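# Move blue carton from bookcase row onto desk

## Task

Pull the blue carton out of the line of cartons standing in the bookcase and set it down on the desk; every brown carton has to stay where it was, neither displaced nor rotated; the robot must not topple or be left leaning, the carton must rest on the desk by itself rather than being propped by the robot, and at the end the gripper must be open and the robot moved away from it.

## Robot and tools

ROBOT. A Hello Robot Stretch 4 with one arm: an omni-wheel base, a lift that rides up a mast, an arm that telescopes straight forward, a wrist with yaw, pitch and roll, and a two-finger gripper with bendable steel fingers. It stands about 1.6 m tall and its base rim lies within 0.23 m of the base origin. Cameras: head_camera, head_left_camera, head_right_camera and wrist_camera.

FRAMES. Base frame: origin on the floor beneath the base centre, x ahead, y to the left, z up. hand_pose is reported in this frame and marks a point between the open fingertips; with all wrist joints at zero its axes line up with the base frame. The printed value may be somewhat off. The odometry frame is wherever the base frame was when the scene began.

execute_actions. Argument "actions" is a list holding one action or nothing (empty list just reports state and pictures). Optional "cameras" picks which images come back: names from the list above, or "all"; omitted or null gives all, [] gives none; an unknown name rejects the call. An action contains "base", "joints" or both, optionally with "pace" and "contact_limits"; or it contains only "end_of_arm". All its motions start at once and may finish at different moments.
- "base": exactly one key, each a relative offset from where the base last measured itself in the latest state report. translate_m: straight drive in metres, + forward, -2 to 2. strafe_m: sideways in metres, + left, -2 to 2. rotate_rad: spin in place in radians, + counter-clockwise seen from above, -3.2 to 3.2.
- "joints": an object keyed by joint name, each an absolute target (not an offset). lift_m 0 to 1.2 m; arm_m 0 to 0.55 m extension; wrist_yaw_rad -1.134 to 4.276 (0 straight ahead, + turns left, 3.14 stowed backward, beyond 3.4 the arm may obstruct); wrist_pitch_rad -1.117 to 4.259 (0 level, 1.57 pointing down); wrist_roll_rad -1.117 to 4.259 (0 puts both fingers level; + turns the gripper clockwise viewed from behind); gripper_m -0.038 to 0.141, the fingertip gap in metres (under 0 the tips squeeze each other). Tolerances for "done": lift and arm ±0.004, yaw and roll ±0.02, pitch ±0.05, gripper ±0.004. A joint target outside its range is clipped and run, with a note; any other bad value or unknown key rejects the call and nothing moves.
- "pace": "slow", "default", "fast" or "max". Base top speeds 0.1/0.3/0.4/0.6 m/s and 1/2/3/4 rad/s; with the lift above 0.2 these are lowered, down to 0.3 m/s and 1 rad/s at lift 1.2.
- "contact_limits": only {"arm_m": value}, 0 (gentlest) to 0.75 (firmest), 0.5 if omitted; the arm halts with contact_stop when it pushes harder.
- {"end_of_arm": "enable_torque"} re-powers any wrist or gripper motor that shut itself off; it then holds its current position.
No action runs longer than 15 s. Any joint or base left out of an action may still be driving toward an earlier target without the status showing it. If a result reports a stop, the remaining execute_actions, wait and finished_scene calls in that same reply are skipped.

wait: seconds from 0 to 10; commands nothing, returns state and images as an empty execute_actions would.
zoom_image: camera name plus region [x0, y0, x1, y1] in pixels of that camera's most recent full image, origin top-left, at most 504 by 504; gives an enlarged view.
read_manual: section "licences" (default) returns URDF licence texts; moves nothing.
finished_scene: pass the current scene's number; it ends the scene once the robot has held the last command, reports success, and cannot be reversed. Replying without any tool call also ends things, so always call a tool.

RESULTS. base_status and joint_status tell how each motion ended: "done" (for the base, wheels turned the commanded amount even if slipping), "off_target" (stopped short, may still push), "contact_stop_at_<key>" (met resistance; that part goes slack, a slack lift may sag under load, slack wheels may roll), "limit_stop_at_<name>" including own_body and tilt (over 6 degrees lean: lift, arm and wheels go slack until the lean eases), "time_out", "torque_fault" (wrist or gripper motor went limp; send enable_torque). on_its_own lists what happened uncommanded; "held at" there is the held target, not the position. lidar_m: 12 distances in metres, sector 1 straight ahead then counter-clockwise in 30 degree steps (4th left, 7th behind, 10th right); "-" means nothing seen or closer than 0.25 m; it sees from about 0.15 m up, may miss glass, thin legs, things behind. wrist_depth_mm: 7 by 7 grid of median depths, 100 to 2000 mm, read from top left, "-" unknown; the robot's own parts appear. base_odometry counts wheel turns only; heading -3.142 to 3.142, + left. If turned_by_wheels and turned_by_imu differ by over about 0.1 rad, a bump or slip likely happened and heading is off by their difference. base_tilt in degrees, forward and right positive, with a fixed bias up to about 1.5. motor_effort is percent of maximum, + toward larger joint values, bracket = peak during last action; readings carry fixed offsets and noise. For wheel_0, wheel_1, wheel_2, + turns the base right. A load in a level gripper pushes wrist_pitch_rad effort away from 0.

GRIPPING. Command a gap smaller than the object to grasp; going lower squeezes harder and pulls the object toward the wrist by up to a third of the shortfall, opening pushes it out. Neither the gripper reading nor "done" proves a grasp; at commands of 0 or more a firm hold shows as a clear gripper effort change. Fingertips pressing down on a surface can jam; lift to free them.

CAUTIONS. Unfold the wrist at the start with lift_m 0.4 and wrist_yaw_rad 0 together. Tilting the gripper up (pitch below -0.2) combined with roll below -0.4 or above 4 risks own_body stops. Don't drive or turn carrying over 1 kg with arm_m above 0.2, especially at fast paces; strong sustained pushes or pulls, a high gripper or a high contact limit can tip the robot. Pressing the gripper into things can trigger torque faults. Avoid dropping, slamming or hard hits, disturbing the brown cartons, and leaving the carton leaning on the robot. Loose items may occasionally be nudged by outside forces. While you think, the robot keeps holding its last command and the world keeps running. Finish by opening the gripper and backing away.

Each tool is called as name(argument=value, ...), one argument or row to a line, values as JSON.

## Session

execute_actions(
  actions=[],
)

Scene clock: 0.00 s.
base_odometry: x=+0.000 y=+0.000 heading=+0.000 (m, m, rad; odometry frame)
turned_by_wheels: +0.000 (rad since the last result)
turned_by_imu: +0.000 (rad since the last result)
base_tilt: forward=+0.0 right=-0.8 (deg)
lidar_m: 1.70 2.20 1.99 1.96 2.11 1.92 1.91 2.06 1.38 1.35 1.48 1.78
base_status: not commanded
joint_positions: lift_m=+0.133 arm_m=+0.001 wrist_yaw_rad=+3.166 wrist_pitch_rad=-0.004 wrist_roll_rad=+0.004 gripper_m=+0.057
joint_status: not commanded
motor_effort: lift_m=+19 arm_m=-1 wrist_yaw_rad=-1 wrist_pitch_rad=-6 wrist_roll_rad=-2 gripper_m=-3 wheel_0=-1 wheel_1=+0 wheel_2=+1 (%)
hand_pose: x=-0.1187 y=+0.0804 z=+0.3126 quat_wxyz=(-0.012, +0.002, +0.002, +1.000) (m; base frame)
wrist_depth_mm: - 138 - - - - - / - 135 247 - - - - / - 117 145 - - - - / - 127 179 - - - - / 134 166 - - - - - / 1138 1430 210 1430 212 1281 1229 / 831 866 820 866 809 820 831
pictures: head_camera, head_left_camera, head_right_camera, wrist_camera
Images, in order (width x height): head_camera 420x560, head_left_camera 420x672, head_right_camera 420x672, wrist_camera 616x392.

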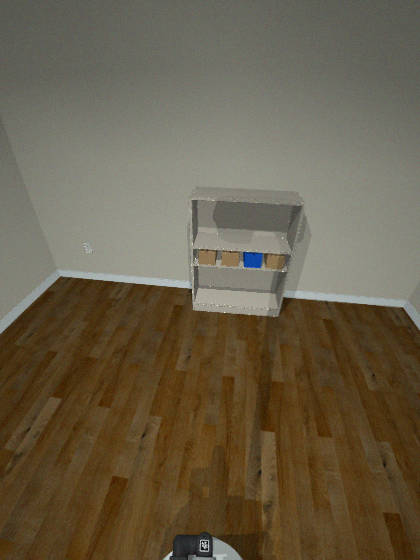

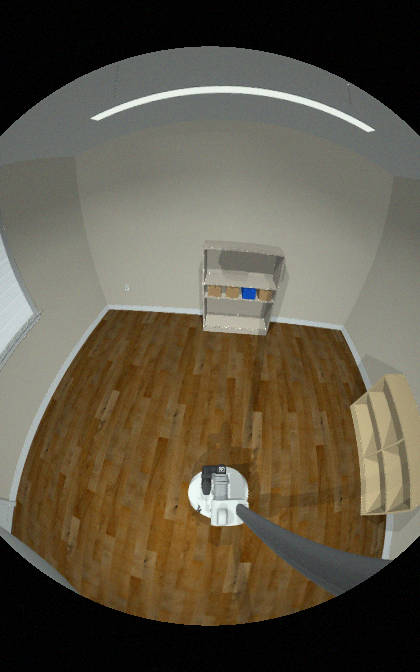

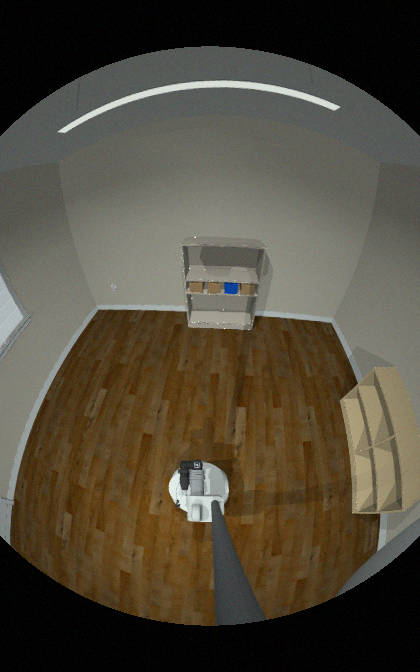

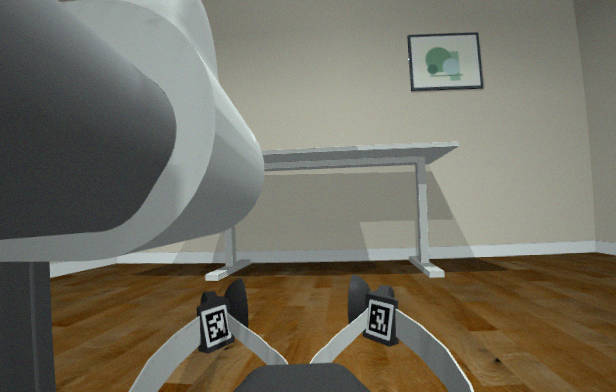

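execute_actions(
  actions=[
    {"base":{"rotate_rad":-0.25},"joints":{"wrist_yaw_rad":0,"lift_m":0.5,"gripper_m":0.119},"pace":"fast"},
  ],
  cameras=[],
)

execute_actions(
  actions=[
    {"base":{"translate_m":0.6},"pace":"fast"},
  ],
  cameras=[],
)

execute_actions(
  actions=[
    {"base":{"strafe_m":0.2},"pace":"fast"},
  ],
  cameras=["head_camera","wrist_camera"],
)

Scene clock: 12.53 s.
base_odometry: x=+0.000 y=+0.000 heading=-0.250 (m, m, rad; odometry frame)
turned_by_wheels: -0.250 (rad since the last result)
turned_by_imu: -0.249 (rad since the last result)
base_tilt: forward=-0.1 right=-0.8 (deg)
lidar_m: 1.72 1.73 2.16 1.97 2.00 2.47 1.89 1.90 1.94 1.35 1.34 2.20
base_status: done
joint_positions: lift_m=+0.500 arm_m=+0.001 wrist_yaw_rad=+0.000 wrist_pitch_rad=-0.004 wrist_roll_rad=+0.004 gripper_m=+0.119
joint_status: all done
motor_effort: lift_m=+21(22) arm_m=+0(0) wrist_yaw_rad=-2(9) wrist_pitch_rad=-7(7) wrist_roll_rad=-3(2) gripper_m=-2(5) wheel_0=+1(9) wheel_1=+0(9) wheel_2=+0(11) (%)
hand_pose: x=+0.4603 y=-0.0873 z=+0.6790 quat_wxyz=(+1.000, +0.002, -0.002, +0.000) (m; base frame)
wrist_depth_mm: 1708 1756 1863 1921 - - 1808 / 1661 1756 1808 1921 1983 - 1808 / 1708 1661 1756 1863 1921 - 1808 / 1661 1661 1756 1808 1983 - 1808 / 1661 1464 1464 1863 1983 - 1921 / 1661 1618 1708 1756 216 - 1808 / 1576 1499 1464 157 1708 1576 1618
pictures: none
No camera images: the call's "cameras" was empty. Leave "cameras" out to get every camera's image.

Scene clock: 15.40 s.
base_odometry: x=+0.581 y=-0.148 heading=-0.250 (m, m, rad; odometry frame)
turned_by_wheels: +0.000 (rad since the last result)
turned_by_imu: -0.003 (rad since the last result)
base_tilt: forward=-0.1 right=-0.7 (deg)
lidar_m: 1.13 1.14 1.83 2.04 2.07 2.59 3.27 2.50 1.40 1.27 1.29 1.61
base_status: done
joint_positions: lift_m=+0.500 arm_m=+0.001 wrist_yaw_rad=+0.000 wrist_pitch_rad=-0.004 wrist_roll_rad=+0.004 gripper_m=+0.119
joint_status: not commanded
motor_effort: lift_m=+21(21) arm_m=-1(0) wrist_yaw_rad=+0(1) wrist_pitch_rad=-7(7) wrist_roll_rad=-3(3) gripper_m=-2(1) wheel_0=+0(9) wheel_1=+0(6) wheel_2=+2(11) (%)
hand_pose: x=+0.4603 y=-0.0874 z=+0.6791 quat_wxyz=(+1.000, +0.002, -0.002, +0.000) (m; base frame)
wrist_depth_mm: 1160 1205 1229 1308 1366 1464 1499 / 976 1008 1205 1281 1366 1430 1464 / 1060 1118 1182 1205 1336 1430 1464 / 1042 1098 1182 1205 1336 1397 1464 / 842 931 917 1098 1308 1397 1464 / 842 854 904 1182 216 1366 1430 / 1008 1060 1118 156 1308 1366 1430
pictures: none
No camera images: the call's "cameras" was empty. Leave "cameras" out to get every camera's image.

Scene clock: 17.07 s.
base_odometry: x=+0.631 y=+0.046 heading=-0.250 (m, m, rad; odometry frame)
turned_by_wheels: +0.000 (rad since the last result)
turned_by_imu: -0.001 (rad since the last result)
base_tilt: forward=+0.0 right=-0.8 (deg)
lidar_m: 1.09 1.11 1.78 1.84 1.84 2.35 3.29 2.53 1.61 1.47 1.90 1.22
base_status: done
joint_positions: lift_m=+0.500 arm_m=+0.001 wrist_yaw_rad=+0.000 wrist_pitch_rad=-0.004 wrist_roll_rad=+0.004 gripper_m=+0.119
joint_status: not commanded
motor_effort: lift_m=+21(21) arm_m=+0(0) wrist_yaw_rad=-1(1) wrist_pitch_rad=-6(6) wrist_roll_rad=-2(1) gripper_m=-2(0) wheel_0=+1(11) wheel_1=-2(10) wheel_2=+1(1) (%)
hand_pose: x=+0.4603 y=-0.0874 z=+0.6791 quat_wxyz=(+1.000, +0.002, -0.002, +0.000) (m; base frame)
wrist_depth_mm: 1118 1182 1229 1255 1336 1397 1464 / 1098 1008 1042 1078 1336 1397 1430 / 1098 1078 1138 1205 1255 1366 1464 / 1078 1078 1138 1205 1229 1397 1430 / 1078 842 904 946 991 1336 1397 / 1098 831 866 1160 216 1336 1397 / 1078 891 1098 156 1205 1308 1397
pictures: head_camera, wrist_camera
Images, in order (width x height): head_camera 420x560, wrist_camera 616x392.

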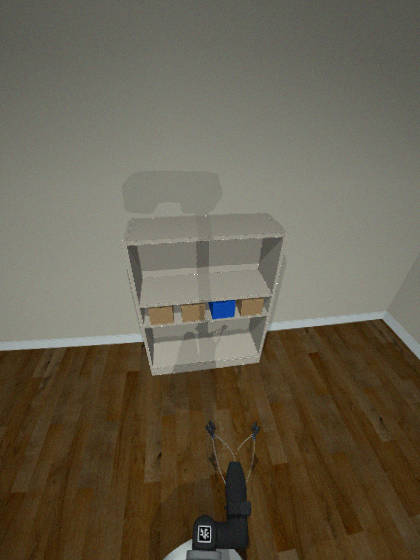

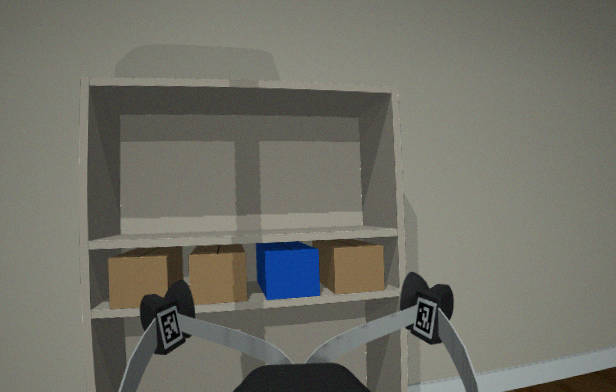

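execute_actions(
  actions=[
    {"base":{"rotate_rad":0.24},"joints":{"lift_m":0.34},"pace":"fast"},
  ],
  cameras=[],
)

execute_actions(
  actions=[
    {"base":{"strafe_m":-0.228},"joints":{"arm_m":0.3},"pace":"fast"},
  ],
  cameras=["head_camera","wrist_camera"],
)

Scene clock: 24.53 s.
base_odometry: x=+0.631 y=+0.046 heading=-0.010 (m, m, rad; odometry frame)
turned_by_wheels: +0.240 (rad since the last result)
turned_by_imu: +0.236 (rad since the last result)
base_tilt: forward=+0.0 right=-0.8 (deg)
lidar_m: 1.09 1.54 1.90 1.84 2.00 2.57 2.97 2.44 1.50 1.45 1.87 1.13
base_status: done
joint_positions: lift_m=+0.340 arm_m=+0.001 wrist_yaw_rad=+0.000 wrist_pitch_rad=-0.004 wrist_roll_rad=+0.004 gripper_m=+0.119
joint_status: all done
motor_effort: lift_m=+16(18) arm_m=-1(0) wrist_yaw_rad=-1(0) wrist_pitch_rad=-7(7) wrist_roll_rad=-3(2) gripper_m=-2(1) wheel_0=+0(9) wheel_1=+2(7) wheel_2=+2(0) (%)
hand_pose: x=+0.4603 y=-0.0874 z=+0.5195 quat_wxyz=(+1.000, +0.002, -0.002, +0.000) (m; base frame)
wrist_depth_mm: 1281 1281 1025 946 960 931 1182 / 1308 1229 1160 1138 1160 1098 1160 / 1281 1229 1138 1138 1118 976 1160 / 1255 1229 891 878 866 866 1160 / 1255 1255 1118 1138 1118 991 1138 / 1255 1229 976 1138 216 1008 1138 / 1229 1205 931 156 1078 931 1118
pictures: none
No camera images: the call's "cameras" was empty. Leave "cameras" out to get every camera's image.

Scene clock: 26.30 s.
base_odometry: x=+0.629 y=-0.183 heading=-0.010 (m, m, rad; odometry frame)
turned_by_wheels: +0.000 (rad since the last result)
turned_by_imu: +0.000 (rad since the last result)
base_tilt: forward=+0.0 right=-0.8 (deg)
lidar_m: 1.09 1.16 2.14 2.08 2.27 2.61 3.37 1.62 1.27 1.23 1.76 1.12
base_status: done
joint_positions: lift_m=+0.340 arm_m=+0.299 wrist_yaw_rad=+0.000 wrist_pitch_rad=-0.004 wrist_roll_rad=+0.004 gripper_m=+0.119
joint_status: all done
motor_effort: lift_m=+16(15) arm_m=+6(8) wrist_yaw_rad=-2(0) wrist_pitch_rad=-6(7) wrist_roll_rad=-2(3) gripper_m=-1(1) wheel_0=-1(7) wheel_1=+1(12) wheel_2=+0(2) (%)
hand_pose: x=+0.7583 y=-0.0874 z=+0.5195 quat_wxyz=(+1.000, +0.002, -0.002, +0.000) (m; base frame)
wrist_depth_mm: 640 854 854 842 842 707 878 / 640 866 842 842 831 691 854 / 609 809 842 854 707 647 854 / 585 585 569 564 564 564 842 / 574 621 580 564 559 564 842 / 621 778 831 831 216 615 831 / 615 768 820 156 809 585 842
pictures: head_camera, wrist_camera
Images, in order (width x height): head_camera 420x560, wrist_camera 616x392.

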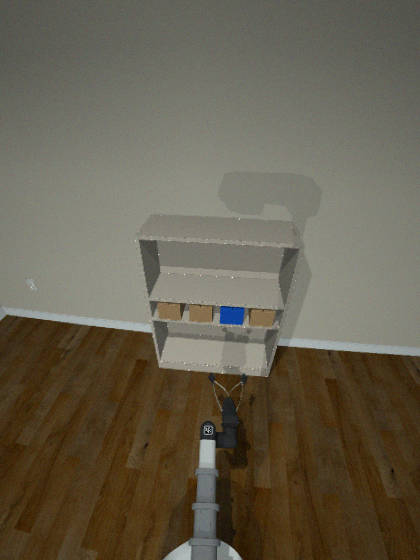

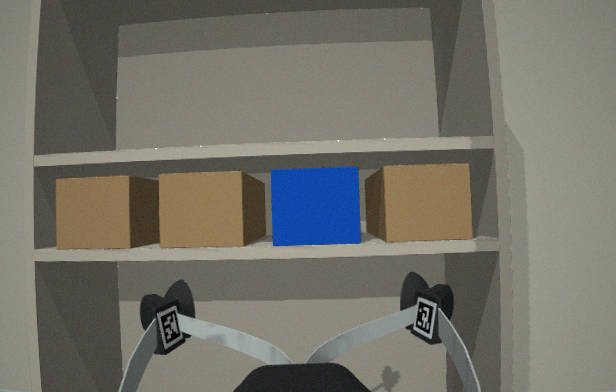

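execute_actions(
  actions=[
    {"base":{"rotate_rad":-0.03},"joints":{"lift_m":0.35}},
  ],
  cameras=[],
)

execute_actions(
  actions=[
    {"base":{"strafe_m":0.018}},
  ],
  cameras=[],
)

execute_actions(
  actions=[
    {"base":{"translate_m":0.12},"joints":{"arm_m":0.42}},
  ],
  cameras=["wrist_camera"],
)

Scene clock: 35.17 s.
base_odometry: x=+0.629 y=-0.182 heading=-0.040 (m, m, rad; odometry frame)
turned_by_wheels: -0.030 (rad since the last result)
turned_by_imu: -0.031 (rad since the last result)
base_tilt: forward=-0.1 right=-0.8 (deg)
lidar_m: 1.08 1.16 2.15 2.07 2.24 2.64 3.37 2.18 1.29 1.24 1.74 1.12
base_status: done
joint_positions: lift_m=+0.350 arm_m=+0.299 wrist_yaw_rad=+0.000 wrist_pitch_rad=-0.004 wrist_roll_rad=+0.004 gripper_m=+0.119
joint_status: all done
motor_effort: lift_m=+22(23) arm_m=+6(6) wrist_yaw_rad=+0(1) wrist_pitch_rad=-7(7) wrist_roll_rad=-2(3) gripper_m=-1(2) wheel_0=+1(3) wheel_1=-1(8) wheel_2=+0(9) (%)
hand_pose: x=+0.7583 y=-0.0875 z=+0.5291 quat_wxyz=(+1.000, +0.002, -0.002, +0.000) (m; base frame)
wrist_depth_mm: 691 854 842 842 842 878 891 / 691 831 842 831 831 878 878 / 668 854 831 831 820 866 878 / 569 574 569 569 564 627 866 / 564 564 569 569 564 634 854 / 683 820 820 809 216 640 866 / 661 820 809 156 820 699 842
pictures: none
No camera images: the call's "cameras" was empty. Leave "cameras" out to get every camera's image.

Scene clock: 35.97 s.
base_odometry: x=+0.629 y=-0.164 heading=-0.040 (m, m, rad; odometry frame)
turned_by_wheels: +0.000 (rad since the last result)
turned_by_imu: +0.000 (rad since the last result)
base_tilt: forward=+0.0 right=-0.8 (deg)
lidar_m: 1.08 1.14 2.12 2.05 2.21 2.62 3.35 2.23 1.28 1.25 1.76 1.11
base_status: done
joint_positions: lift_m=+0.350 arm_m=+0.299 wrist_yaw_rad=+0.000 wrist_pitch_rad=-0.004 wrist_roll_rad=+0.004 gripper_m=+0.119
joint_status: not commanded
motor_effort: lift_m=+21(22) arm_m=+6(6) wrist_yaw_rad=+0(0) wrist_pitch_rad=-6(7) wrist_roll_rad=-2(2) gripper_m=+0(1) wheel_0=+2(5) wheel_1=-2(7) wheel_2=+0(2) (%)
hand_pose: x=+0.7583 y=-0.0875 z=+0.5291 quat_wxyz=(+1.000, +0.002, -0.002, +0.000) (m; base frame)
wrist_depth_mm: 668 842 842 842 854 798 891 / 668 854 842 842 842 707 878 / 627 842 842 842 831 715 878 / 569 569 574 564 569 615 866 / 569 564 569 564 564 621 866 / 647 820 820 820 216 621 866 / 640 798 809 156 820 597 854
pictures: none
No camera images: the call's "cameras" was empty. Leave "cameras" out to get every camera's image.

Scene clock: 37.63 s.
base_odometry: x=+0.749 y=-0.169 heading=-0.039 (m, m, rad; odometry frame)
turned_by_wheels: +0.000 (rad since the last result)
turned_by_imu: -0.001 (rad since the last result)
base_tilt: forward=+0.0 right=-0.8 (deg)
lidar_m: 0.96 1.02 1.98 2.04 2.21 2.77 3.51 1.69 1.29 1.28 1.74 1.00
base_status: done
joint_positions: lift_m=+0.350 arm_m=+0.419 wrist_yaw_rad=+0.000 wrist_pitch_rad=-0.004 wrist_roll_rad=+0.004 gripper_m=+0.119
joint_status: all done
motor_effort: lift_m=+21(21) arm_m=+7(7) wrist_yaw_rad=+0(1) wrist_pitch_rad=-7(7) wrist_roll_rad=-2(2) gripper_m=-1(1) wheel_0=-1(8) wheel_1=+1(5) wheel_2=+1(5) (%)
hand_pose: x=+0.8783 y=-0.0874 z=+0.5291 quat_wxyz=(+1.000, +0.002, -0.002, +0.000) (m; base frame)
wrist_depth_mm: 603 603 603 609 603 554 399 / 603 603 597 597 603 521 384 / 340 334 338 330 355 330 349 / 329 329 359 329 329 329 327 / 327 327 355 329 329 327 327 / 574 327 327 585 216 512 399 / 585 585 585 156 580 530 418
pictures: wrist_camera
Images, in order (width x height): wrist_camera 616x392.

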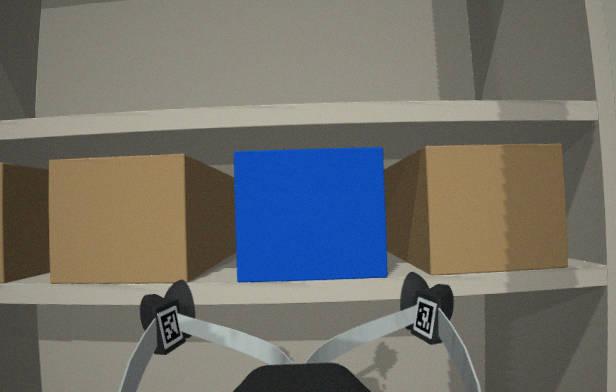

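execute_actions(
  actions=[
    {"base":{"strafe_m":-0.006},"joints":{"gripper_m":0.139,"lift_m":0.376,"arm_m":0.49},"pace":"slow"},
  ],
  cameras=["wrist_camera"],
)

Scene clock: 44.70 s.
base_odometry: x=+0.749 y=-0.175 heading=-0.039 (m, m, rad; odometry frame)
turned_by_wheels: +0.000 (rad since the last result)
turned_by_imu: -0.001 (rad since the last result)
base_tilt: forward=+0.0 right=-0.8 (deg)
lidar_m: 0.96 1.02 1.96 2.05 2.21 2.77 3.52 1.69 1.29 1.25 1.73 1.01
base_status: done
joint_positions: lift_m=+0.376 arm_m=+0.489 wrist_yaw_rad=+0.000 wrist_pitch_rad=-0.004 wrist_roll_rad=+0.004 gripper_m=+0.139
joint_status: all done
motor_effort: lift_m=+22(22) arm_m=+6(6) wrist_yaw_rad=-2(1) wrist_pitch_rad=-7(7) wrist_roll_rad=-1(2) gripper_m=-1(2) wheel_0=+3(4) wheel_1=-1(5) wheel_2=+0(1) (%)
hand_pose: x=+0.9482 y=-0.0874 z=+0.5550 quat_wxyz=(+1.000, +0.002, -0.002, +0.000) (m; base frame)
wrist_depth_mm: 539 530 539 535 535 530 399 / 530 535 530 530 525 525 394 / 271 281 260 268 278 286 290 / 259 260 259 259 260 259 259 / 257 258 257 257 258 257 256 / 256 256 255 254 257 255 255 / 256 255 255 150 384 466 389
pictures: wrist_camera
Images, in order (width x height): wrist_camera 616x392.

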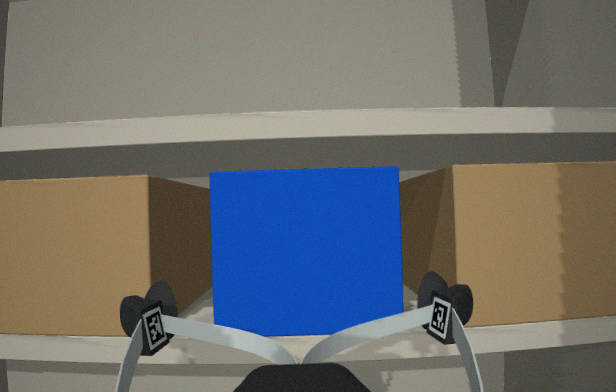

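execute_actions(
  actions=[
    {"base":{"strafe_m":-0.004},"pace":"slow"},
  ],
  cameras=[],
)

execute_actions(
  actions=[
    {"joints":{"arm_m":0.535},"pace":"slow","contact_limits":{"arm_m":0.15}},
  ],
  cameras=["wrist_camera"],
)

Scene clock: 51.60 s.
base_odometry: x=+0.749 y=-0.179 heading=-0.039 (m, m, rad; odometry frame)
turned_by_wheels: +0.000 (rad since the last result)
turned_by_imu: -0.001 (rad since the last result)
base_tilt: forward=-0.1 right=-0.8 (deg)
lidar_m: 0.95 1.03 1.96 2.06 2.19 2.76 3.51 1.70 1.29 1.25 1.75 1.01
base_status: done
joint_positions: lift_m=+0.376 arm_m=+0.489 wrist_yaw_rad=+0.000 wrist_pitch_rad=-0.004 wrist_roll_rad=+0.004 gripper_m=+0.139
joint_status: not commanded
motor_effort: lift_m=+21(21) arm_m=+7(7) wrist_yaw_rad=-1(2) wrist_pitch_rad=-7(6) wrist_roll_rad=-2(2) gripper_m=+1(0) wheel_0=+2(8) wheel_1=-2(5) wheel_2=+0(0) (%)
hand_pose: x=+0.9482 y=-0.0874 z=+0.5550 quat_wxyz=(+1.000, +0.002, -0.002, +0.000) (m; base frame)
wrist_depth_mm: 535 535 535 530 535 530 392 / 535 530 530 530 535 525 389 / 268 281 260 270 279 286 290 / 260 262 257 259 293 258 258 / 257 259 256 258 258 257 256 / 256 255 255 255 256 255 255 / 255 256 255 150 384 459 394
pictures: none
No camera images: the call's "cameras" was empty. Leave "cameras" out to get every camera's image.

Scene clock: 53.23 s.
base_odometry: x=+0.749 y=-0.179 heading=-0.039 (m, m, rad; odometry frame)
turned_by_wheels: +0.000 (rad since the last result)
turned_by_imu: -0.001 (rad since the last result)
base_tilt: forward=+0.0 right=-0.7 (deg)
lidar_m: 0.95 1.01 1.96 2.05 2.21 2.78 3.51 1.68 1.28 1.26 1.75 1.01
base_status: not commanded
joint_positions: lift_m=+0.376 arm_m=+0.534 wrist_yaw_rad=+0.000 wrist_pitch_rad=-0.004 wrist_roll_rad=+0.004 gripper_m=+0.139
joint_status: all done
motor_effort: lift_m=+22(21) arm_m=+7(6) wrist_yaw_rad=-1(1) wrist_pitch_rad=-7(6) wrist_roll_rad=-3(2) gripper_m=+1(0) wheel_0=+2(2) wheel_1=-3(3) wheel_2=+0(0) (%)
contact_limits: arm_m 0.15
hand_pose: x=+0.9932 y=-0.0874 z=+0.5550 quat_wxyz=(+1.000, +0.002, -0.002, +0.000) (m; base frame)
wrist_depth_mm: 488 492 488 492 484 484 394 / 484 488 484 484 484 477 366 / 231 244 254 233 240 245 246 / 215 240 213 214 215 214 213 / 213 237 212 213 213 213 212 / 212 212 210 211 211 211 211 / 211 211 211 150 211 211 210
pictures: wrist_camera
Images, in order (width x height): wrist_camera 616x392.

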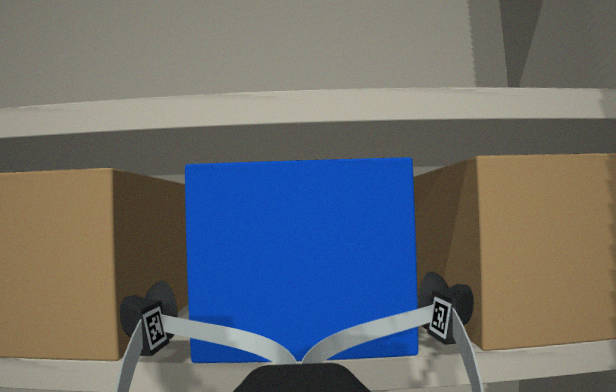

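execute_actions(
  actions=[
    {"base":{"translate_m":0.025},"joints":{"arm_m":0.546,"lift_m":0.384},"pace":"slow","contact_limits":{"arm_m":0.15}},
  ],
  cameras=["wrist_camera"],
)

execute_actions(
  actions=[
    {"joints":{"gripper_m":0.05}},
  ],
  cameras=[],
)

execute_actions(
  actions=[
    {"joints":{"lift_m":0.394},"pace":"slow"},
  ],
  cameras=[],
)

execute_actions(
  actions=[
    {"joints":{"arm_m":0.45},"pace":"slow"},
  ],
  cameras=["wrist_camera","head_camera"],
)

Scene clock: 61.57 s.
base_odometry: x=+0.774 y=-0.180 heading=-0.039 (m, m, rad; odometry frame)
turned_by_wheels: +0.000 (rad since the last result)
turned_by_imu: -0.001 (rad since the last result)
base_tilt: forward=-0.1 right=-0.7 (deg)
lidar_m: 0.94 1.00 1.94 2.06 2.20 2.79 3.53 1.69 1.30 1.26 1.70 0.96
base_status: done
joint_positions: lift_m=+0.384 arm_m=+0.545 wrist_yaw_rad=-0.004 wrist_pitch_rad=-0.004 wrist_roll_rad=+0.004 gripper_m=+0.139
joint_status: all done
motor_effort: lift_m=+22(22) arm_m=+9(9) wrist_yaw_rad=+10(14) wrist_pitch_rad=-6(7) wrist_roll_rad=-2(2) gripper_m=+1(2) wheel_0=+4(3) wheel_1=+2(3) wheel_2=-4(6) (%)
contact_limits: arm_m 0.15
hand_pose: x=+1.0036 y=-0.0887 z=+0.5630 quat_wxyz=(+1.000, +0.002, -0.002, -0.002) (m; base frame)
wrist_depth_mm: 452 452 452 452 452 452 389 / 452 449 449 182 182 182 355 / 197 208 220 230 238 244 210 / 180 217 183 183 183 216 179 / 179 214 181 182 182 217 178 / 177 198 181 181 181 192 177 / 176 201 180 180 180 198 -
pictures: wrist_camera
Images, in order (width x height): wrist_camera 616x392.

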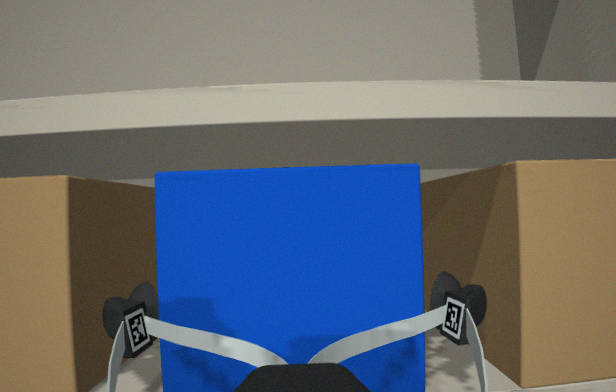

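Scene clock: 63.47 s.
base_odometry: x=+0.774 y=-0.180 heading=-0.039 (m, m, rad; odometry frame)
turned_by_wheels: +0.000 (rad since the last result)
turned_by_imu: -0.001 (rad since the last result)
base_tilt: forward=+0.0 right=-0.8 (deg)
lidar_m: 0.93 0.99 1.91 2.06 2.18 2.81 3.53 1.67 1.29 1.26 1.73 0.97
base_status: not commanded
joint_positions: lift_m=+0.384 arm_m=+0.545 wrist_yaw_rad=+0.000 wrist_pitch_rad=-0.003 wrist_roll_rad=+0.004 gripper_m=+0.051
joint_status: all done
motor_effort: lift_m=+22(22) arm_m=+6(8) wrist_yaw_rad=+0(11) wrist_pitch_rad=-7(7) wrist_roll_rad=-2(3) gripper_m=-35(30) wheel_0=+1(4) wheel_1=+0(2) wheel_2=-1(4) (%)
hand_pose: x=+1.0043 y=-0.0875 z=+0.5629 quat_wxyz=(+1.000, +0.002, -0.002, +0.000) (m; base frame)
wrist_depth_mm: 452 452 449 452 452 452 394 / 452 449 445 181 180 180 357 / 197 208 220 198 204 244 228 / 179 202 162 162 162 218 177 / 178 200 160 161 162 220 177 / 176 175 160 160 160 179 175 / 160 159 159 159 160 189 -
pictures: none
No camera images: the call's "cameras" was empty. Leave "cameras" out to get every camera's image.

Scene clock: 64.20 s.
base_odometry: x=+0.774 y=-0.180 heading=-0.039 (m, m, rad; odometry frame)
turned_by_wheels: +0.000 (rad since the last result)
turned_by_imu: +0.000 (rad since the last result)
base_tilt: forward=-0.1 right=-0.8 (deg)
lidar_m: 0.93 0.98 1.93 2.03 2.20 2.80 3.54 1.68 1.30 1.27 1.70 0.97
base_status: not commanded
joint_positions: lift_m=+0.394 arm_m=+0.545 wrist_yaw_rad=+0.000 wrist_pitch_rad=-0.003 wrist_roll_rad=+0.004 gripper_m=+0.051
joint_status: all done
motor_effort: lift_m=+22(24) arm_m=+6(6) wrist_yaw_rad=+0(1) wrist_pitch_rad=-10(9) wrist_roll_rad=-2(2) gripper_m=-34(33) wheel_0=+1(1) wheel_1=+0(0) wheel_2=-1(1) (%)
hand_pose: x=+1.0043 y=-0.0875 z=+0.5727 quat_wxyz=(+1.000, +0.002, -0.001, +0.000) (m; base frame)
wrist_depth_mm: 452 452 449 449 452 449 392 / 449 445 449 445 449 452 382 / 180 180 180 180 180 190 214 / 189 203 162 162 163 236 178 / 177 200 160 161 162 220 177 / 176 175 160 160 160 178 176 / 159 159 158 160 160 196 -
pictures: none
No camera images: the call's "cameras" was empty. Leave "cameras" out to get every camera's image.

Scene clock: 66.43 s.
base_odometry: x=+0.774 y=-0.180 heading=-0.039 (m, m, rad; odometry frame)
turned_by_wheels: +0.000 (rad since the last result)
turned_by_imu: -0.001 (rad since the last result)
base_tilt: forward=+0.0 right=-0.8 (deg)
lidar_m: 0.85 0.99 1.92 2.06 2.18 2.80 3.52 1.68 1.30 1.26 1.69 0.98
base_status: not commanded
joint_positions: lift_m=+0.394 arm_m=+0.451 wrist_yaw_rad=+0.000 wrist_pitch_rad=-0.003 wrist_roll_rad=+0.004 gripper_m=+0.051
joint_status: all done
motor_effort: lift_m=+22(22) arm_m=-6(7) wrist_yaw_rad=-2(0) wrist_pitch_rad=-11(10) wrist_roll_rad=-2(2) gripper_m=-34(34) wheel_0=+1(1) wheel_1=+0(0) wheel_2=-1(1) (%)
hand_pose: x=+0.9105 y=-0.0874 z=+0.5727 quat_wxyz=(+1.000, +0.002, -0.001, +0.000) (m; base frame)
wrist_depth_mm: 544 544 549 544 539 539 389 / 544 544 539 544 544 539 384 / 544 539 539 274 273 294 307 / 273 272 162 162 162 271 272 / 271 270 160 161 162 270 270 / 270 175 160 160 161 204 267 / 206 159 159 160 159 267 268
pictures: head_camera, wrist_camera
Images, in order (width x height): head_camera 420x560, wrist_camera 616x392.

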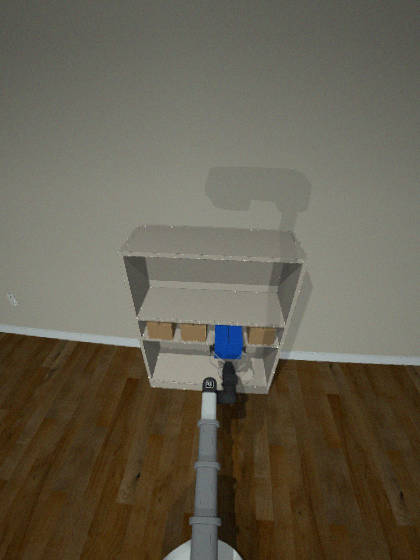

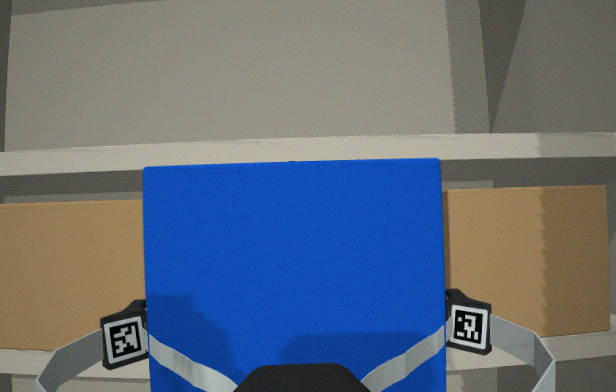

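execute_actions(
  actions=[
    {"joints":{"arm_m":0.05}},
  ],
  cameras=[],
)

execute_actions(
  actions=[
    {"base":{"rotate_rad":3.1},"joints":{"lift_m":0.75}},
  ],
  cameras=["head_camera","head_left_camera"],
)

Scene clock: 73.27 s.
base_odometry: x=+0.774 y=-0.180 heading=-0.039 (m, m, rad; odometry frame)
turned_by_wheels: +0.000 (rad since the last result)
turned_by_imu: -0.002 (rad since the last result)
base_tilt: forward=-0.1 right=-0.8 (deg)
lidar_m: 0.43 1.00 1.92 2.05 2.19 2.77 3.54 1.67 1.28 1.25 1.70 0.45
base_status: not commanded
joint_positions: lift_m=+0.394 arm_m=+0.051 wrist_yaw_rad=+0.000 wrist_pitch_rad=-0.002 wrist_roll_rad=+0.004 gripper_m=+0.051
joint_status: all done
motor_effort: lift_m=+22(22) arm_m=-7(6) wrist_yaw_rad=-1(1) wrist_pitch_rad=-12(11) wrist_roll_rad=-3(2) gripper_m=-34(34) wheel_0=+1(1) wheel_1=+0(0) wheel_2=-1(1) (%)
hand_pose: x=+0.5105 y=-0.0875 z=+0.5726 quat_wxyz=(+1.000, +0.002, -0.001, +0.000) (m; base frame)
wrist_depth_mm: 741 809 831 854 831 991 991 / 768 946 946 946 931 991 976 / 768 946 931 931 931 960 960 / 723 668 161 162 163 976 976 / 715 668 160 161 162 976 960 / 759 174 159 160 161 203 960 / 402 159 158 159 159 707 946
pictures: none
No camera images: the call's "cameras" was empty. Leave "cameras" out to get every camera's image.

Scene clock: 76.10 s.
base_odometry: x=+0.774 y=-0.180 heading=+3.061 (m, m, rad; odometry frame)
turned_by_wheels: +3.100 (rad since the last result)
turned_by_imu: +3.064 (rad since the last result)
base_tilt: forward=-0.1 right=-0.8 (deg)
lidar_m: 0.44 1.71 1.31 1.26 1.76 0.98 0.95 0.99 1.86 2.03 2.14 0.46
base_status: done
joint_positions: lift_m=+0.750 arm_m=+0.051 wrist_yaw_rad=+0.000 wrist_pitch_rad=-0.002 wrist_roll_rad=+0.004 gripper_m=+0.051
joint_status: all done
motor_effort: lift_m=+22(24) arm_m=-6(6) wrist_yaw_rad=-2(1) wrist_pitch_rad=-11(10) wrist_roll_rad=-2(3) gripper_m=-35(34) wheel_0=-1(10) wheel_1=+1(5) wheel_2=-1(8) (%)
hand_pose: x=+0.5105 y=-0.0873 z=+0.9286 quat_wxyz=(+1.000, +0.002, -0.001, +0.000) (m; base frame)
wrist_depth_mm: - - - - - - - / - - - - - - - / - - - - - - - / - - 161 162 163 - - / - - 160 160 162 - - / - 175 160 160 161 204 - / - 159 159 159 159 - -
pictures: head_camera, head_left_camera
Images, in order (width x height): head_camera 420x560, head_left_camera 420x672.

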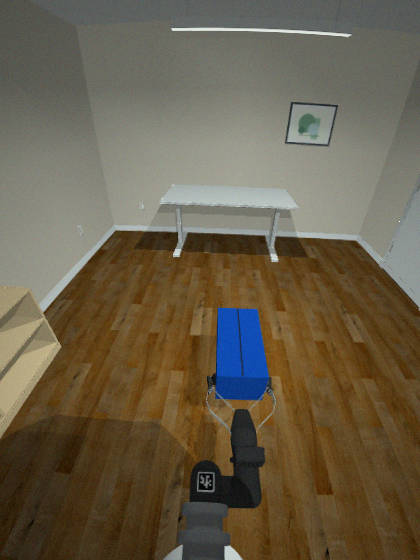

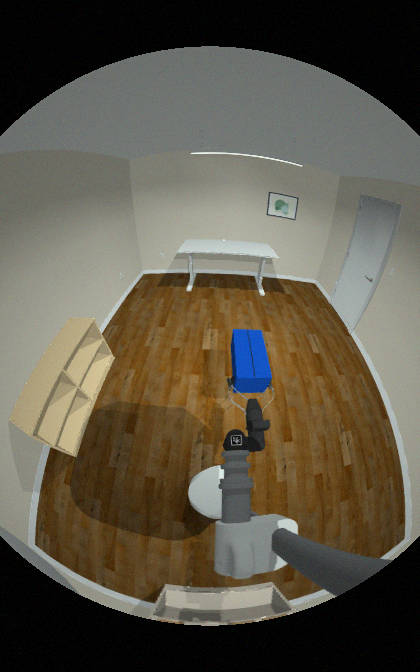

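execute_actions(
  actions=[
    {"base":{"translate_m":1.75}},
  ],
  cameras=["head_camera"],
)

Scene clock: 85.90 s.
base_odometry: x=-0.970 y=-0.039 heading=+3.061 (m, m, rad; odometry frame)
turned_by_wheels: +0.000 (rad since the last result)
turned_by_imu: -0.009 (rad since the last result)
base_tilt: forward=-0.1 right=-0.8 (deg)
lidar_m: 0.44 0.96 1.67 1.60 1.29 1.81 2.73 2.96 2.17 2.09 2.20 0.45
base_status: done
joint_positions: lift_m=+0.750 arm_m=+0.051 wrist_yaw_rad=+0.000 wrist_pitch_rad=-0.002 wrist_roll_rad=+0.004 gripper_m=+0.051
joint_status: not commanded
motor_effort: lift_m=+21(22) arm_m=-7(6) wrist_yaw_rad=-1(1) wrist_pitch_rad=-12(10) wrist_roll_rad=-2(2) gripper_m=-34(34) wheel_0=+1(6) wheel_1=+0(7) wheel_2=+0(8) (%)
hand_pose: x=+0.5105 y=-0.0874 z=+0.9287 quat_wxyz=(+1.000, +0.002, -0.001, +0.000) (m; base frame)
wrist_depth_mm: 1464 1499 1464 1464 1464 1464 1430 / 1464 1464 1464 1464 1464 1430 1430 / 1430 1430 1464 1430 1430 1464 1464 / 1464 1397 161 162 163 1430 1464 / 1430 1430 160 161 162 1430 1430 / 976 175 160 160 160 204 842 / 389 159 158 159 160 627 627
pictures: head_camera
Images, in order (width x height): head_camera 420x560.

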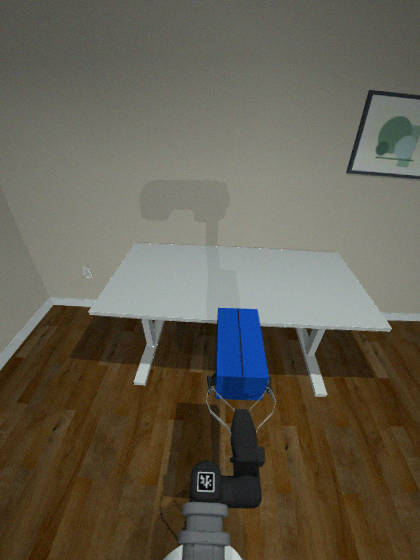

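execute_actions(
  actions=[
    {"base":{"translate_m":0.3},"joints":{"arm_m":0.32}},
  ],
  cameras=[],
)

execute_actions(
  actions=[
    {"joints":{"lift_m":0.63},"pace":"slow"},
  ],
  cameras=["head_camera","head_left_camera","wrist_camera"],
)

Scene clock: 98.20 s.
base_odometry: x=-1.269 y=-0.014 heading=+3.061 (m, m, rad; odometry frame)
turned_by_wheels: +0.000 (rad since the last result)
turned_by_imu: -0.005 (rad since the last result)
base_tilt: forward=+0.0 right=-0.8 (deg)
lidar_m: 0.61 0.64 1.65 1.59 1.47 1.83 3.04 2.92 2.22 2.08 0.83 0.63
base_status: done
joint_positions: lift_m=+0.750 arm_m=+0.319 wrist_yaw_rad=+0.000 wrist_pitch_rad=-0.002 wrist_roll_rad=+0.004 gripper_m=+0.051
joint_status: all done
motor_effort: lift_m=+21(21) arm_m=+6(8) wrist_yaw_rad=-1(0) wrist_pitch_rad=-10(10) wrist_roll_rad=-2(2) gripper_m=-33(36) wheel_0=+0(3) wheel_1=+1(6) wheel_2=+0(13) (%)
hand_pose: x=+0.7783 y=-0.0874 z=+0.9287 quat_wxyz=(+1.000, +0.002, -0.001, +0.000) (m; base frame)
wrist_depth_mm: 891 878 878 891 891 891 891 / 866 891 878 891 891 891 891 / 878 878 878 891 878 891 878 / 878 866 162 162 163 878 878 / 878 866 160 161 162 866 878 / 866 175 159 160 161 204 866 / 349 159 158 160 159 525 535
pictures: none
No camera images: the call's "cameras" was empty. Leave "cameras" out to get every camera's image.

Scene clock: 100.03 s.
base_odometry: x=-1.269 y=-0.014 heading=+3.061 (m, m, rad; odometry frame)
turned_by_wheels: +0.000 (rad since the last result)
turned_by_imu: -0.001 (rad since the last result)
base_tilt: forward=+0.0 right=-0.8 (deg)
lidar_m: 0.62 0.67 1.66 1.59 1.45 1.83 3.02 2.91 2.20 2.08 0.86 0.65
base_status: not commanded
joint_positions: lift_m=+0.630 arm_m=+0.319 wrist_yaw_rad=+0.000 wrist_pitch_rad=-0.002 wrist_roll_rad=+0.004 gripper_m=+0.051
joint_status: all done
motor_effort: lift_m=+15(21) arm_m=+6(6) wrist_yaw_rad=-2(2) wrist_pitch_rad=-10(10) wrist_roll_rad=-1(1) gripper_m=-34(32) wheel_0=+0(0) wheel_1=+1(1) wheel_2=+1(1) (%)
hand_pose: x=+0.7783 y=-0.0874 z=+0.8092 quat_wxyz=(+1.000, +0.002, -0.001, +0.000) (m; base frame)
wrist_depth_mm: 891 904 891 904 891 891 904 / 891 891 878 891 891 878 891 / 878 878 878 878 878 878 878 / 878 878 162 162 163 878 891 / 866 878 160 161 162 891 878 / 521 174 160 160 160 203 449 / 222 159 158 159 159 283 276
pictures: head_camera, head_left_camera, wrist_camera
Images, in order (width x height): head_camera 420x560, head_left_camera 420x672, wrist_camera 616x392.

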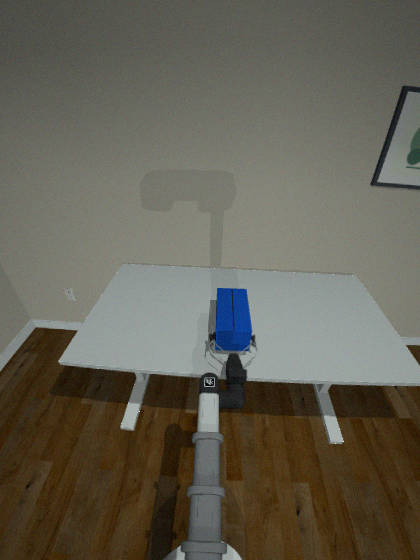

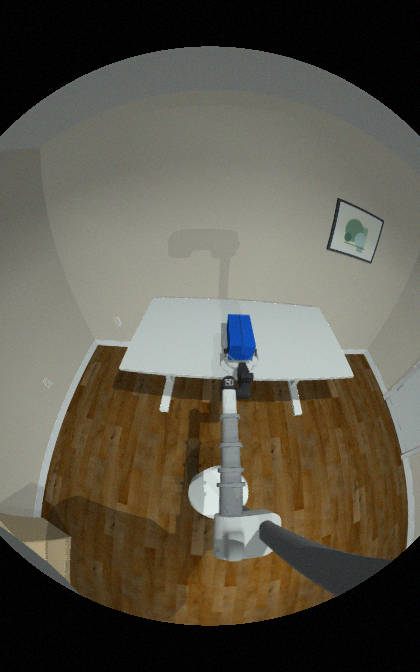

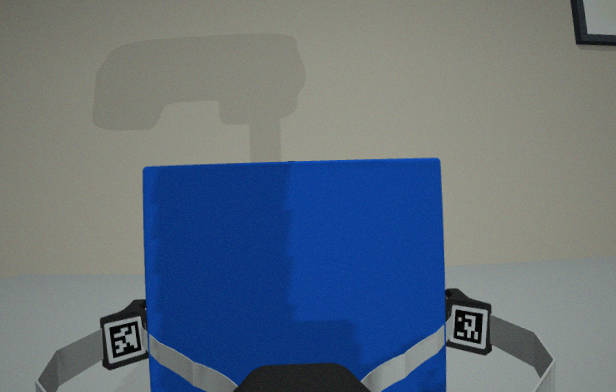

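execute_actions(
  actions=[
    {"joints":{"lift_m":0.592},"pace":"slow"},
  ],
  cameras=[],
)

Scene clock: 104.70 s.
base_odometry: x=-1.269 y=-0.014 heading=+3.061 (m, m, rad; odometry frame)
turned_by_wheels: +0.000 (rad since the last result)
turned_by_imu: -0.001 (rad since the last result)
base_tilt: forward=+0.0 right=-0.8 (deg)
lidar_m: 0.63 0.65 1.65 1.58 1.45 1.83 3.05 2.90 2.20 2.06 0.86 0.64
base_status: not commanded
joint_positions: lift_m=+0.592 arm_m=+0.319 wrist_yaw_rad=+0.000 wrist_pitch_rad=-0.002 wrist_roll_rad=+0.004 gripper_m=+0.051
joint_status: all done
motor_effort: lift_m=+15(16) arm_m=+6(6) wrist_yaw_rad=-2(1) wrist_pitch_rad=-11(10) wrist_roll_rad=-2(2) gripper_m=-34(33) wheel_0=+0(0) wheel_1=+1(1) wheel_2=+0(1) (%)
hand_pose: x=+0.7783 y=-0.0874 z=+0.7712 quat_wxyz=(+1.000, +0.002, -0.001, +0.000) (m; base frame)
wrist_depth_mm: 891 904 891 891 891 891 904 / 891 878 891 891 891 891 891 / 878 878 878 878 878 891 878 / 878 878 161 162 163 878 878 / 878 609 160 161 162 750 691 / 382 175 160 160 161 204 329 / 181 159 158 159 160 206 -
pictures: none
No camera images: the call's "cameras" was empty. Leave "cameras" out to get every camera's image.

execute_actions(
  actions=[
    {"joints":{"lift_m":0.582},"pace":"slow"},
  ],
  cameras=[],
)

Scene clock: 107.03 s.
base_odometry: x=-1.269 y=-0.014 heading=+3.061 (m, m, rad; odometry frame)
turned_by_wheels: +0.000 (rad since the last result)
turned_by_imu: -0.001 (rad since the last result)
base_tilt: forward=-0.1 right=-0.8 (deg)
lidar_m: 0.63 0.65 1.66 1.60 1.46 1.82 3.02 2.90 2.22 2.09 0.85 0.63
base_status: not commanded
joint_positions: lift_m=+0.582 arm_m=+0.319 wrist_yaw_rad=+0.000 wrist_pitch_rad=-0.009 wrist_roll_rad=+0.004 gripper_m=+0.051
joint_status: all done
motor_effort: lift_m=+12(16) arm_m=+6(6) wrist_yaw_rad=-2(2) wrist_pitch_rad=+7(11) wrist_roll_rad=-1(2) gripper_m=-32(32) wheel_0=+0(0) wheel_1=+1(1) wheel_2=+1(0) (%)
hand_pose: x=+0.7783 y=-0.0874 z=+0.7633 quat_wxyz=(+1.000, +0.002, -0.004, +0.000) (m; base frame)
wrist_depth_mm: 891 904 904 891 904 891 891 / 904 891 891 904 891 891 904 / 891 891 891 891 904 878 891 / 878 878 161 162 163 891 878 / 878 603 160 161 161 759 715 / 370 175 159 160 160 203 322 / 176 160 158 159 159 194 -
pictures: none
No camera images: the call's "cameras" was empty. Leave "cameras" out to get every camera's image.

Touching. Open fully, then lift clear.

execute_actions(
  actions=[
    {"joints":{"gripper_m":0.141,"lift_m":0.586},"pace":"slow"},
  ],
  cameras=["wrist_camera"],
)

execute_actions(
  actions=[
    {"joints":{"lift_m":0.72},"pace":"slow"},
  ],
  cameras=["wrist_camera","head_camera"],
)

Scene clock: 114.63 s.
base_odometry: x=-1.269 y=-0.014 heading=+3.061 (m, m, rad; odometry frame)
turned_by_wheels: +0.000 (rad since the last result)
turned_by_imu: -0.002 (rad since the last result)
base_tilt: forward=+0.0 right=-0.8 (deg)
lidar_m: 0.61 0.65 1.66 1.59 1.45 1.82 3.05 2.89 2.21 2.06 0.85 0.64
base_status: not commanded
joint_positions: lift_m=+0.586 arm_m=+0.319 wrist_yaw_rad=+0.000 wrist_pitch_rad=-0.005 wrist_roll_rad=+0.004 gripper_m=+0.141
joint_status: all done
motor_effort: lift_m=+22(22) arm_m=+6(6) wrist_yaw_rad=-1(0) wrist_pitch_rad=-4(8) wrist_roll_rad=-3(2) gripper_m=-1(33) wheel_0=+0(0) wheel_1=+1(1) wheel_2=+1(1) (%)
hand_pose: x=+0.7783 y=-0.0875 z=+0.7654 quat_wxyz=(+1.000, +0.002, -0.003, +0.000) (m; base frame)
wrist_depth_mm: 891 891 891 904 904 891 891 / 891 891 891 878 891 891 891 / 891 891 878 891 878 891 891 / 878 878 189 190 191 866 878 / 866 878 187 189 190 723 676 / 364 207 186 187 189 271 317 / 240 224 184 158 188 208 218
pictures: wrist_camera
Images, in order (width x height): wrist_camera 616x392.

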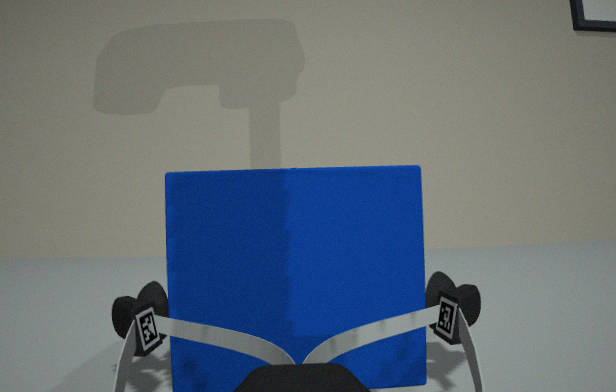

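Scene clock: 116.57 s.
base_odometry: x=-1.269 y=-0.014 heading=+3.061 (m, m, rad; odometry frame)
turned_by_wheels: +0.000 (rad since the last result)
turned_by_imu: -0.001 (rad since the last result)
base_tilt: forward=+0.0 right=-0.8 (deg)
lidar_m: 0.61 0.64 1.66 1.59 1.46 1.83 3.04 2.91 2.21 2.07 0.87 0.63
base_status: not commanded
joint_positions: lift_m=+0.720 arm_m=+0.319 wrist_yaw_rad=+0.000 wrist_pitch_rad=-0.004 wrist_roll_rad=+0.004 gripper_m=+0.141
joint_status: all done
motor_effort: lift_m=+21(22) arm_m=+5(6) wrist_yaw_rad=+0(1) wrist_pitch_rad=-6(7) wrist_roll_rad=-2(2) gripper_m=+0(2) wheel_0=+0(0) wheel_1=+1(1) wheel_2=+0(0) (%)
hand_pose: x=+0.7783 y=-0.0875 z=+0.8990 quat_wxyz=(+1.000, +0.002, -0.002, +0.000) (m; base frame)
wrist_depth_mm: 891 891 891 891 891 878 891 / 878 891 891 878 891 891 891 / 891 878 891 878 891 891 891 / 878 878 866 878 878 878 878 / 866 866 878 866 878 866 878 / 866 215 866 415 661 640 750 / 569 539 273 151 480 500 508
pictures: head_camera, wrist_camera
Images, in order (width x height): head_camera 420x560, wrist_camera 616x392.

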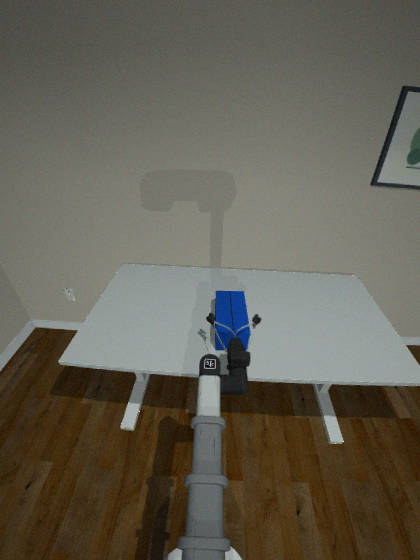

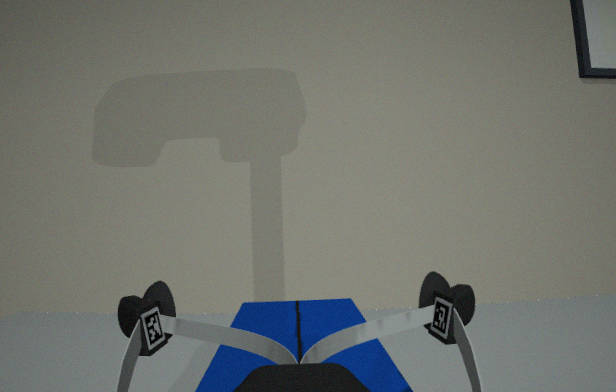

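execute_actions(
  actions=[
    {"base":{"translate_m":-0.25},"joints":{"arm_m":0.03},"pace":"fast"},
  ],
  cameras=["head_camera"],
)

Scene clock: 120.80 s.
base_odometry: x=-1.020 y=-0.035 heading=+3.061 (m, m, rad; odometry frame)
turned_by_wheels: +0.000 (rad since the last result)
turned_by_imu: +0.000 (rad since the last result)
base_tilt: forward=+0.0 right=-0.8 (deg)
lidar_m: 0.86 0.89 1.63 1.60 1.33 1.81 2.78 2.95 2.19 2.06 1.19 0.90
base_status: done
joint_positions: lift_m=+0.720 arm_m=+0.031 wrist_yaw_rad=+0.000 wrist_pitch_rad=-0.004 wrist_roll_rad=+0.004 gripper_m=+0.141
joint_status: all done
motor_effort: lift_m=+21(22) arm_m=-6(7) wrist_yaw_rad=+0(1) wrist_pitch_rad=-5(7) wrist_roll_rad=-2(1) gripper_m=+0(1) wheel_0=+1(8) wheel_1=+1(6) wheel_2=-2(15) (%)
hand_pose: x=+0.4905 y=-0.0875 z=+0.8990 quat_wxyz=(+1.000, +0.002, -0.002, +0.000) (m; base frame)
wrist_depth_mm: 1430 1430 1430 1397 1464 1464 1397 / 1397 1430 1397 1430 1464 1397 1397 / 1430 1397 1430 1430 1397 1430 1430 / 1397 1397 1397 1397 1366 1430 1397 / 1397 1397 1397 1397 1430 1366 1397 / 866 214 878 723 759 654 750 / 640 603 597 151 1008 991 917
pictures: head_camera
Images, in order (width x height): head_camera 420x560.

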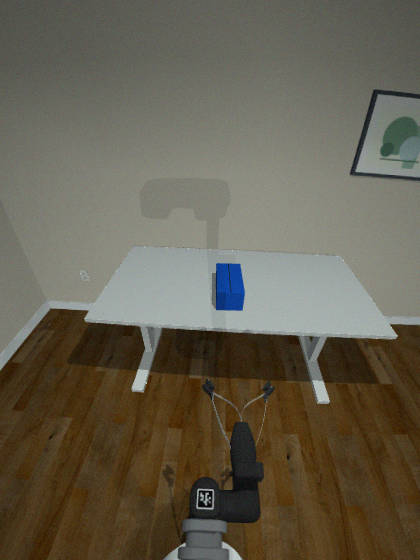

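finished_scene(
  scene=2,
)

The scene is finished: the task was done.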